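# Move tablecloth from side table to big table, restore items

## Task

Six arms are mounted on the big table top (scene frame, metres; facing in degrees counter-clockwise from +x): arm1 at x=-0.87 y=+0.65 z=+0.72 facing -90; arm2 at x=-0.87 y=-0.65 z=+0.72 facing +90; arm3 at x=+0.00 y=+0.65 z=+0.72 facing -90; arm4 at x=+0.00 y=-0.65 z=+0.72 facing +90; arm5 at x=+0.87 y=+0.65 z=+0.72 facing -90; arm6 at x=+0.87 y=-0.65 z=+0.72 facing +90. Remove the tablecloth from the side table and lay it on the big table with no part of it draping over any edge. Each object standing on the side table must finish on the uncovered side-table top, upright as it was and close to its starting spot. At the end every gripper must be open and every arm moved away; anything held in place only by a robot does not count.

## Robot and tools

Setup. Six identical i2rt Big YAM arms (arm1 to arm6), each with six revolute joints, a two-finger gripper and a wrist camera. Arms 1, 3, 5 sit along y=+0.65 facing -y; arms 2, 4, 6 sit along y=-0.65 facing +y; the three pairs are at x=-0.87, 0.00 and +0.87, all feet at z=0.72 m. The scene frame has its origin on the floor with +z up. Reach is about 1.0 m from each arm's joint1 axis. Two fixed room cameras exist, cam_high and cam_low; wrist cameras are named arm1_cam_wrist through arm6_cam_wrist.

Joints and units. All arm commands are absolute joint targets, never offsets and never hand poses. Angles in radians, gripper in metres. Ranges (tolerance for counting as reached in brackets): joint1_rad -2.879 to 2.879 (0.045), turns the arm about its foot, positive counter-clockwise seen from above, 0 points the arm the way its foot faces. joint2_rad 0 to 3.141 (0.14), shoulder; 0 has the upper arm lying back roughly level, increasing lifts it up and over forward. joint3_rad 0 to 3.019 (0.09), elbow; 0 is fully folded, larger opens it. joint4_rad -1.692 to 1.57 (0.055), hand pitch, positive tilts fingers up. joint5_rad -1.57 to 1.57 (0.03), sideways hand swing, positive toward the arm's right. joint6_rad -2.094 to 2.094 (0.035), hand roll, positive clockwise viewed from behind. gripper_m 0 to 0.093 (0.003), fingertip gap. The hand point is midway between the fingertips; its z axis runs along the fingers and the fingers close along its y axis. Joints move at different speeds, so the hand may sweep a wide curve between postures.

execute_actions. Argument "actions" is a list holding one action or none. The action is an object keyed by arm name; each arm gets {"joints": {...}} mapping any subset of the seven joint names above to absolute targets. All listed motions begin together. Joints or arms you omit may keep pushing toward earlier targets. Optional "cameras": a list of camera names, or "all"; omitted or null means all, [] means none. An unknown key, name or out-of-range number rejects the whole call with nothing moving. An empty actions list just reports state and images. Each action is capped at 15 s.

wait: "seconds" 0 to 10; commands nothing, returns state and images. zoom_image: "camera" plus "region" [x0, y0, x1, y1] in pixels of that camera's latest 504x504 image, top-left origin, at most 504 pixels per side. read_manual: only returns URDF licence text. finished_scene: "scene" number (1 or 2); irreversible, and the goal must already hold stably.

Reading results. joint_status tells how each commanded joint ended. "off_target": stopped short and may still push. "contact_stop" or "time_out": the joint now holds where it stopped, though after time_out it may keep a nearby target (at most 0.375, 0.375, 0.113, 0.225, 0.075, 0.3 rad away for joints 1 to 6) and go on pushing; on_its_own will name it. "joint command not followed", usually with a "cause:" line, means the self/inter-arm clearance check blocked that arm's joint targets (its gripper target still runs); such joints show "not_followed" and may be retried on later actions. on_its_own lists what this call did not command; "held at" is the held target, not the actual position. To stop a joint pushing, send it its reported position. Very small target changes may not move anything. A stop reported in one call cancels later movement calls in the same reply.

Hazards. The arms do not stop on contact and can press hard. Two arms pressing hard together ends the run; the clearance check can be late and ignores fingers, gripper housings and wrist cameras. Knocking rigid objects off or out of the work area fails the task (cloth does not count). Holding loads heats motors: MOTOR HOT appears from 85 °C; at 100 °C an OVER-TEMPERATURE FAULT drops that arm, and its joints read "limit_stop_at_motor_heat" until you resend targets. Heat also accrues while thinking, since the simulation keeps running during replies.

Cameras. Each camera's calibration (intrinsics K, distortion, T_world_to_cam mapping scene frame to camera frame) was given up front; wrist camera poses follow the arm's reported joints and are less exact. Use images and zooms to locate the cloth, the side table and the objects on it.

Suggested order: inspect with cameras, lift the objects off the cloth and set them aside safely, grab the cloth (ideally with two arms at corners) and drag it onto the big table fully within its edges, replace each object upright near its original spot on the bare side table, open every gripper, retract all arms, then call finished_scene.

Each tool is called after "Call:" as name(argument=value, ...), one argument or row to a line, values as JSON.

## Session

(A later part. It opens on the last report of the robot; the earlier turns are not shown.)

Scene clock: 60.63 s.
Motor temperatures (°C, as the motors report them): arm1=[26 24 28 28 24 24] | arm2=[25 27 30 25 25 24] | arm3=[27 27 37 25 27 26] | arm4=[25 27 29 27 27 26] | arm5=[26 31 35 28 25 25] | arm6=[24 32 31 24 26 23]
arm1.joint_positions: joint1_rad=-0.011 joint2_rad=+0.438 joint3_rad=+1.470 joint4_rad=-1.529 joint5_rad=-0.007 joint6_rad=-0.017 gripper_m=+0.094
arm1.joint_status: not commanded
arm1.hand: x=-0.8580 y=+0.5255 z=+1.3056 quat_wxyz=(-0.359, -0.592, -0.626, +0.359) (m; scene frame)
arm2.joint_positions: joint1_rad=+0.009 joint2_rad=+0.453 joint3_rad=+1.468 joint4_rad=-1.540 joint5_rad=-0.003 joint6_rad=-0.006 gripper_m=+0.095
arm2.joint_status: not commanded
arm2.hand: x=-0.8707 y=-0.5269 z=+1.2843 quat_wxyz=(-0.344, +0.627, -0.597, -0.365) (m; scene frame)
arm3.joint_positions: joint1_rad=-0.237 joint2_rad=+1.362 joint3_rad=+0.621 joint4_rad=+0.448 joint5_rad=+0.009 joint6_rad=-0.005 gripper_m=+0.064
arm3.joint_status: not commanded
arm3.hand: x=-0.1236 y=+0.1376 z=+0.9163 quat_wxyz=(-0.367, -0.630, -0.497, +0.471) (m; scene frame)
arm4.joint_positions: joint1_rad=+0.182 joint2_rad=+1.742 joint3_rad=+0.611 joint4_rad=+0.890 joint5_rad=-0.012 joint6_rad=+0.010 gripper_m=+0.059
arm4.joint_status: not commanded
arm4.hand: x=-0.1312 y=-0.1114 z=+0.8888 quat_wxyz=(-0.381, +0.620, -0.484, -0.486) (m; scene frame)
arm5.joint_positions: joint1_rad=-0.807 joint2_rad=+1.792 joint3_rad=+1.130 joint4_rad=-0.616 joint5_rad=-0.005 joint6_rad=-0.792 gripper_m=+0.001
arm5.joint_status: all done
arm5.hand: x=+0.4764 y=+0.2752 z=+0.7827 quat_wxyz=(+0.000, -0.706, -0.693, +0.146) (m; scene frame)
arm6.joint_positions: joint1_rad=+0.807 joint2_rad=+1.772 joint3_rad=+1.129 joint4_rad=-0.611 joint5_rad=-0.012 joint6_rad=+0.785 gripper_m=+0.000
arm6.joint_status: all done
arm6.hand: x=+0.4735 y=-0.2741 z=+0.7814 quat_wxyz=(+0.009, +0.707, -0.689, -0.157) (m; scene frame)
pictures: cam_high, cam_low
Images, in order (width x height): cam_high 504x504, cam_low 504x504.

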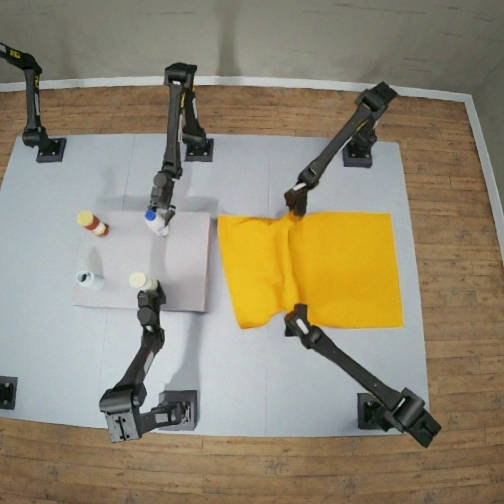

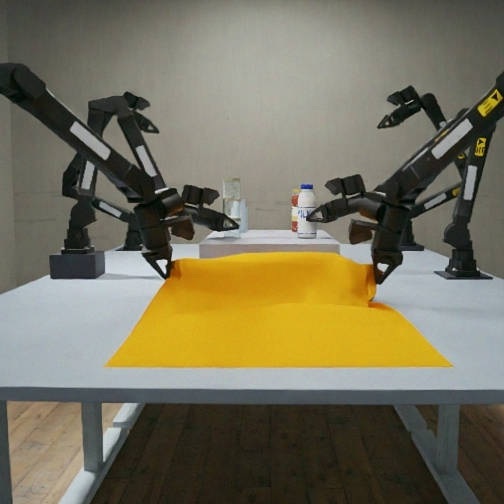

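Call:
execute_actions(
  actions=[
    {"arm3":{"joints":{"gripper_m":0.093}},"arm4":{"joints":{"gripper_m":0.093}},"arm5":{"joints":{"gripper_m":0.05}},"arm6":{"joints":{"gripper_m":0.05}}},
  ],
  cameras=[],
)

Call:
execute_actions(
  actions=[
    {"arm3":{"joints":{"joint2_rad":0.9,"joint3_rad":0.34,"joint4_rad":0.34}},"arm4":{"joints":{"joint2_rad":1.4,"joint3_rad":0.3}},"arm5":{"joints":{"joint2_rad":1.55,"joint3_rad":0.95}},"arm6":{"joints":{"joint2_rad":1.55,"joint3_rad":0.95}}},
  ],
  cameras=[],
)

Call:
execute_actions(
  actions=[
    {"arm3":{"joints":{"joint2_rad":0.4,"joint4_rad":-0.3}},"arm4":{"joints":{"joint2_rad":0.6,"joint4_rad":0}},"arm5":{"joints":{"joint2_rad":0.8}},"arm6":{"joints":{"joint2_rad":0.8}}},
  ],
  cameras=["cam_high","cam_low","arm3_cam_wrist"],
)

Scene clock: 68.07 s.
Motor temperatures (°C, as the motors report them): arm1=[26 24 29 28 24 24] | arm2=[25 27 30 25 25 24] | arm3=[27 27 37 25 27 26] | arm4=[25 27 29 27 27 26] | arm5=[26 30 35 28 25 25] | arm6=[24 32 31 24 26 23]
arm1.joint_positions: joint1_rad=-0.011 joint2_rad=+0.438 joint3_rad=+1.470 joint4_rad=-1.529 joint5_rad=-0.007 joint6_rad=-0.017 gripper_m=+0.094
arm1.joint_status: not commanded
arm1.hand: x=-0.8580 y=+0.5255 z=+1.3056 quat_wxyz=(-0.359, -0.592, -0.626, +0.359) (m; scene frame)
arm2.joint_positions: joint1_rad=+0.009 joint2_rad=+0.453 joint3_rad=+1.468 joint4_rad=-1.540 joint5_rad=-0.003 joint6_rad=-0.006 gripper_m=+0.095
arm2.joint_status: not commanded
arm2.hand: x=-0.8707 y=-0.5269 z=+1.2843 quat_wxyz=(-0.344, +0.627, -0.597, -0.365) (m; scene frame)
arm3.joint_positions: joint1_rad=-0.237 joint2_rad=+1.362 joint3_rad=+0.622 joint4_rad=+0.460 joint5_rad=+0.009 joint6_rad=-0.005 gripper_m=+0.093
arm3.joint_status: all done
arm3.hand: x=-0.1238 y=+0.1366 z=+0.9195 quat_wxyz=(-0.370, -0.627, -0.495, +0.475) (m; scene frame)
arm4.joint_positions: joint1_rad=+0.182 joint2_rad=+1.742 joint3_rad=+0.611 joint4_rad=+0.902 joint5_rad=-0.012 joint6_rad=+0.010 gripper_m=+0.093
arm4.joint_status: all done
arm4.hand: x=-0.1314 y=-0.1107 z=+0.8917 quat_wxyz=(-0.384, +0.617, -0.482, -0.490) (m; scene frame)
arm5.joint_positions: joint1_rad=-0.807 joint2_rad=+1.792 joint3_rad=+1.130 joint4_rad=-0.616 joint5_rad=-0.005 joint6_rad=-0.792 gripper_m=+0.050
arm5.joint_status: all done
arm5.hand: x=+0.4764 y=+0.2752 z=+0.7827 quat_wxyz=(+0.000, -0.706, -0.693, +0.146) (m; scene frame)
arm6.joint_positions: joint1_rad=+0.807 joint2_rad=+1.772 joint3_rad=+1.129 joint4_rad=-0.611 joint5_rad=-0.012 joint6_rad=+0.785 gripper_m=+0.050
arm6.joint_status: all done
arm6.hand: x=+0.4735 y=-0.2741 z=+0.7814 quat_wxyz=(+0.009, +0.707, -0.689, -0.157) (m; scene frame)
pictures: none
No camera images: the call's "cameras" was empty. Leave "cameras" out to get every camera's image.

Scene clock: 69.30 s.
Motor temperatures (°C, as the motors report them): arm1=[26 24 29 28 24 24] | arm2=[25 27 30 25 25 24] | arm3=[27 27 37 25 27 26] | arm4=[25 27 29 27 27 26] | arm5=[26 30 35 28 25 25] | arm6=[24 32 31 24 26 23]
arm1.joint_positions: joint1_rad=-0.011 joint2_rad=+0.438 joint3_rad=+1.470 joint4_rad=-1.529 joint5_rad=-0.007 joint6_rad=-0.017 gripper_m=+0.094
arm1.joint_status: not commanded
arm1.hand: x=-0.8580 y=+0.5255 z=+1.3056 quat_wxyz=(-0.359, -0.592, -0.626, +0.359) (m; scene frame)
arm2.joint_positions: joint1_rad=+0.009 joint2_rad=+0.453 joint3_rad=+1.468 joint4_rad=-1.540 joint5_rad=-0.003 joint6_rad=-0.006 gripper_m=+0.095
arm2.joint_status: not commanded
arm2.hand: x=-0.8707 y=-0.5269 z=+1.2843 quat_wxyz=(-0.344, +0.627, -0.597, -0.365) (m; scene frame)
arm3.joint_positions: joint1_rad=-0.237 joint2_rad=+0.902 joint3_rad=+0.337 joint4_rad=+0.350 joint5_rad=+0.009 joint6_rad=-0.005 gripper_m=+0.093
arm3.joint_status: all done
arm3.hand: x=-0.0950 y=+0.2582 z=+0.9427 quat_wxyz=(-0.386, -0.611, -0.482, +0.495) (m; scene frame)
arm4.joint_positions: joint1_rad=+0.182 joint2_rad=+1.410 joint3_rad=+0.300 joint4_rad=+0.905 joint5_rad=-0.012 joint6_rad=+0.010 gripper_m=+0.093
arm4.joint_status: all done
arm4.hand: x=-0.1049 y=-0.2243 z=+0.9236 quat_wxyz=(-0.390, +0.611, -0.477, -0.497) (m; scene frame)
arm5.joint_positions: joint1_rad=-0.807 joint2_rad=+1.536 joint3_rad=+0.951 joint4_rad=-0.614 joint5_rad=-0.005 joint6_rad=-0.792 gripper_m=+0.050
arm5.joint_status: all done
arm5.hand: x=+0.5195 y=+0.3161 z=+0.8389 quat_wxyz=(+0.000, -0.701, -0.689, +0.185) (m; scene frame)
arm6.joint_positions: joint1_rad=+0.807 joint2_rad=+1.540 joint3_rad=+0.950 joint4_rad=-0.609 joint5_rad=-0.012 joint6_rad=+0.785 gripper_m=+0.050
arm6.joint_status: all done
arm6.hand: x=+0.5181 y=-0.3165 z=+0.8259 quat_wxyz=(+0.010, +0.704, -0.686, -0.185) (m; scene frame)
pictures: none
No camera images: the call's "cameras" was empty. Leave "cameras" out to get every camera's image.

Scene clock: 70.83 s.
Motor temperatures (°C, as the motors report them): arm1=[26 24 29 28 24 24] | arm2=[25 27 30 25 25 24] | arm3=[27 27 37 25 27 26] | arm4=[25 27 29 27 27 26] | arm5=[26 30 35 28 25 25] | arm6=[24 32 31 24 26 23]
arm1.joint_positions: joint1_rad=-0.011 joint2_rad=+0.438 joint3_rad=+1.470 joint4_rad=-1.529 joint5_rad=-0.007 joint6_rad=-0.017 gripper_m=+0.094
arm1.joint_status: not commanded
arm1.hand: x=-0.8580 y=+0.5255 z=+1.3056 quat_wxyz=(-0.359, -0.592, -0.626, +0.359) (m; scene frame)
arm2.joint_positions: joint1_rad=+0.009 joint2_rad=+0.453 joint3_rad=+1.468 joint4_rad=-1.540 joint5_rad=-0.003 joint6_rad=-0.006 gripper_m=+0.095
arm2.joint_status: not commanded
arm2.hand: x=-0.8707 y=-0.5269 z=+1.2843 quat_wxyz=(-0.344, +0.627, -0.597, -0.365) (m; scene frame)
arm3.joint_positions: joint1_rad=-0.237 joint2_rad=+0.404 joint3_rad=+0.337 joint4_rad=-0.287 joint5_rad=+0.009 joint6_rad=-0.005 gripper_m=+0.093
arm3.joint_status: all done
arm3.hand: x=-0.0740 y=+0.3470 z=+0.9609 quat_wxyz=(-0.351, -0.644, -0.508, +0.451) (m; scene frame)
arm4.joint_positions: joint1_rad=+0.182 joint2_rad=+0.606 joint3_rad=+0.300 joint4_rad=+0.009 joint5_rad=-0.012 joint6_rad=+0.010 gripper_m=+0.093
arm4.joint_status: all done
arm4.hand: x=-0.0852 y=-0.3125 z=+1.0153 quat_wxyz=(-0.367, +0.633, -0.495, -0.469) (m; scene frame)
arm5.joint_positions: joint1_rad=-0.807 joint2_rad=+0.795 joint3_rad=+0.940 joint4_rad=-0.614 joint5_rad=-0.005 joint6_rad=-0.792 gripper_m=+0.050
arm5.joint_status: all done
arm5.hand: x=+0.5789 y=+0.3726 z=+1.1601 quat_wxyz=(+0.006, -0.607, -0.598, +0.524) (m; scene frame)
arm6.joint_positions: joint1_rad=+0.807 joint2_rad=+0.795 joint3_rad=+0.939 joint4_rad=-0.609 joint5_rad=-0.012 joint6_rad=+0.785 gripper_m=+0.050
arm6.joint_status: all done
arm6.hand: x=+0.5780 y=-0.3722 z=+1.1492 quat_wxyz=(+0.013, +0.611, -0.593, -0.525) (m; scene frame)
pictures: arm3_cam_wrist, cam_high, cam_low
camera_calibration (this result's frames):
arm3_cam_wrist: T_world_to_cam=[[-0.97584, 0.218423, 0.00526158, -0.156508], [0.178206, 0.809634, -0.559228, 0.270807], [-0.126408, -0.544779, -0.828997, 1.09743], [0, 0, 0, 1]] pos_world=[-0.0622613, 0.412789, 1.06203]
Images, in order (width x height): arm3_cam_wrist 504x504, cam_high 504x504, cam_low 504x504.

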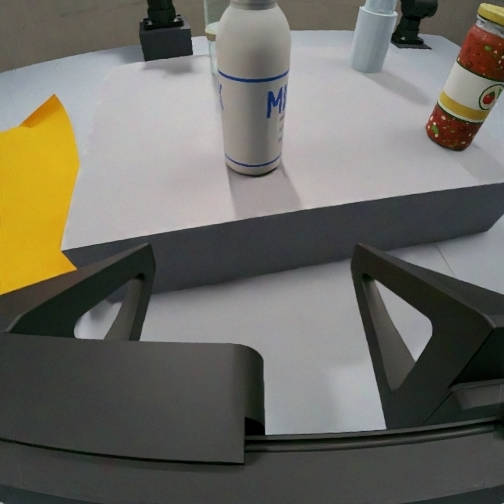

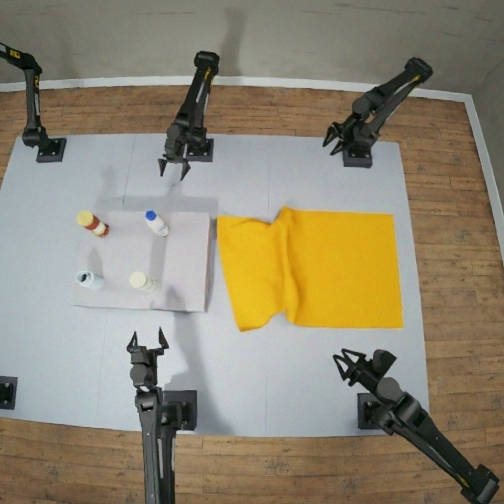

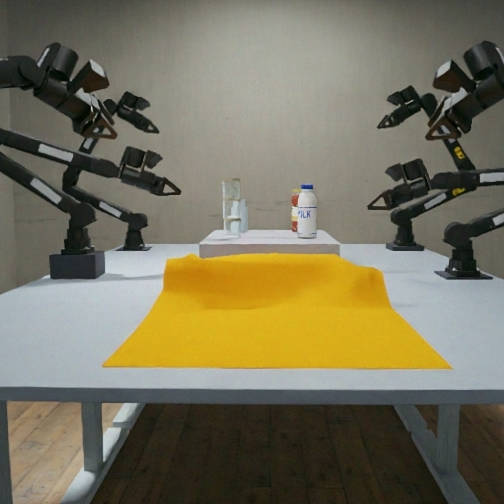

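Call:
finished_scene(
  scene=1,
)

The scene is finished: the task was done.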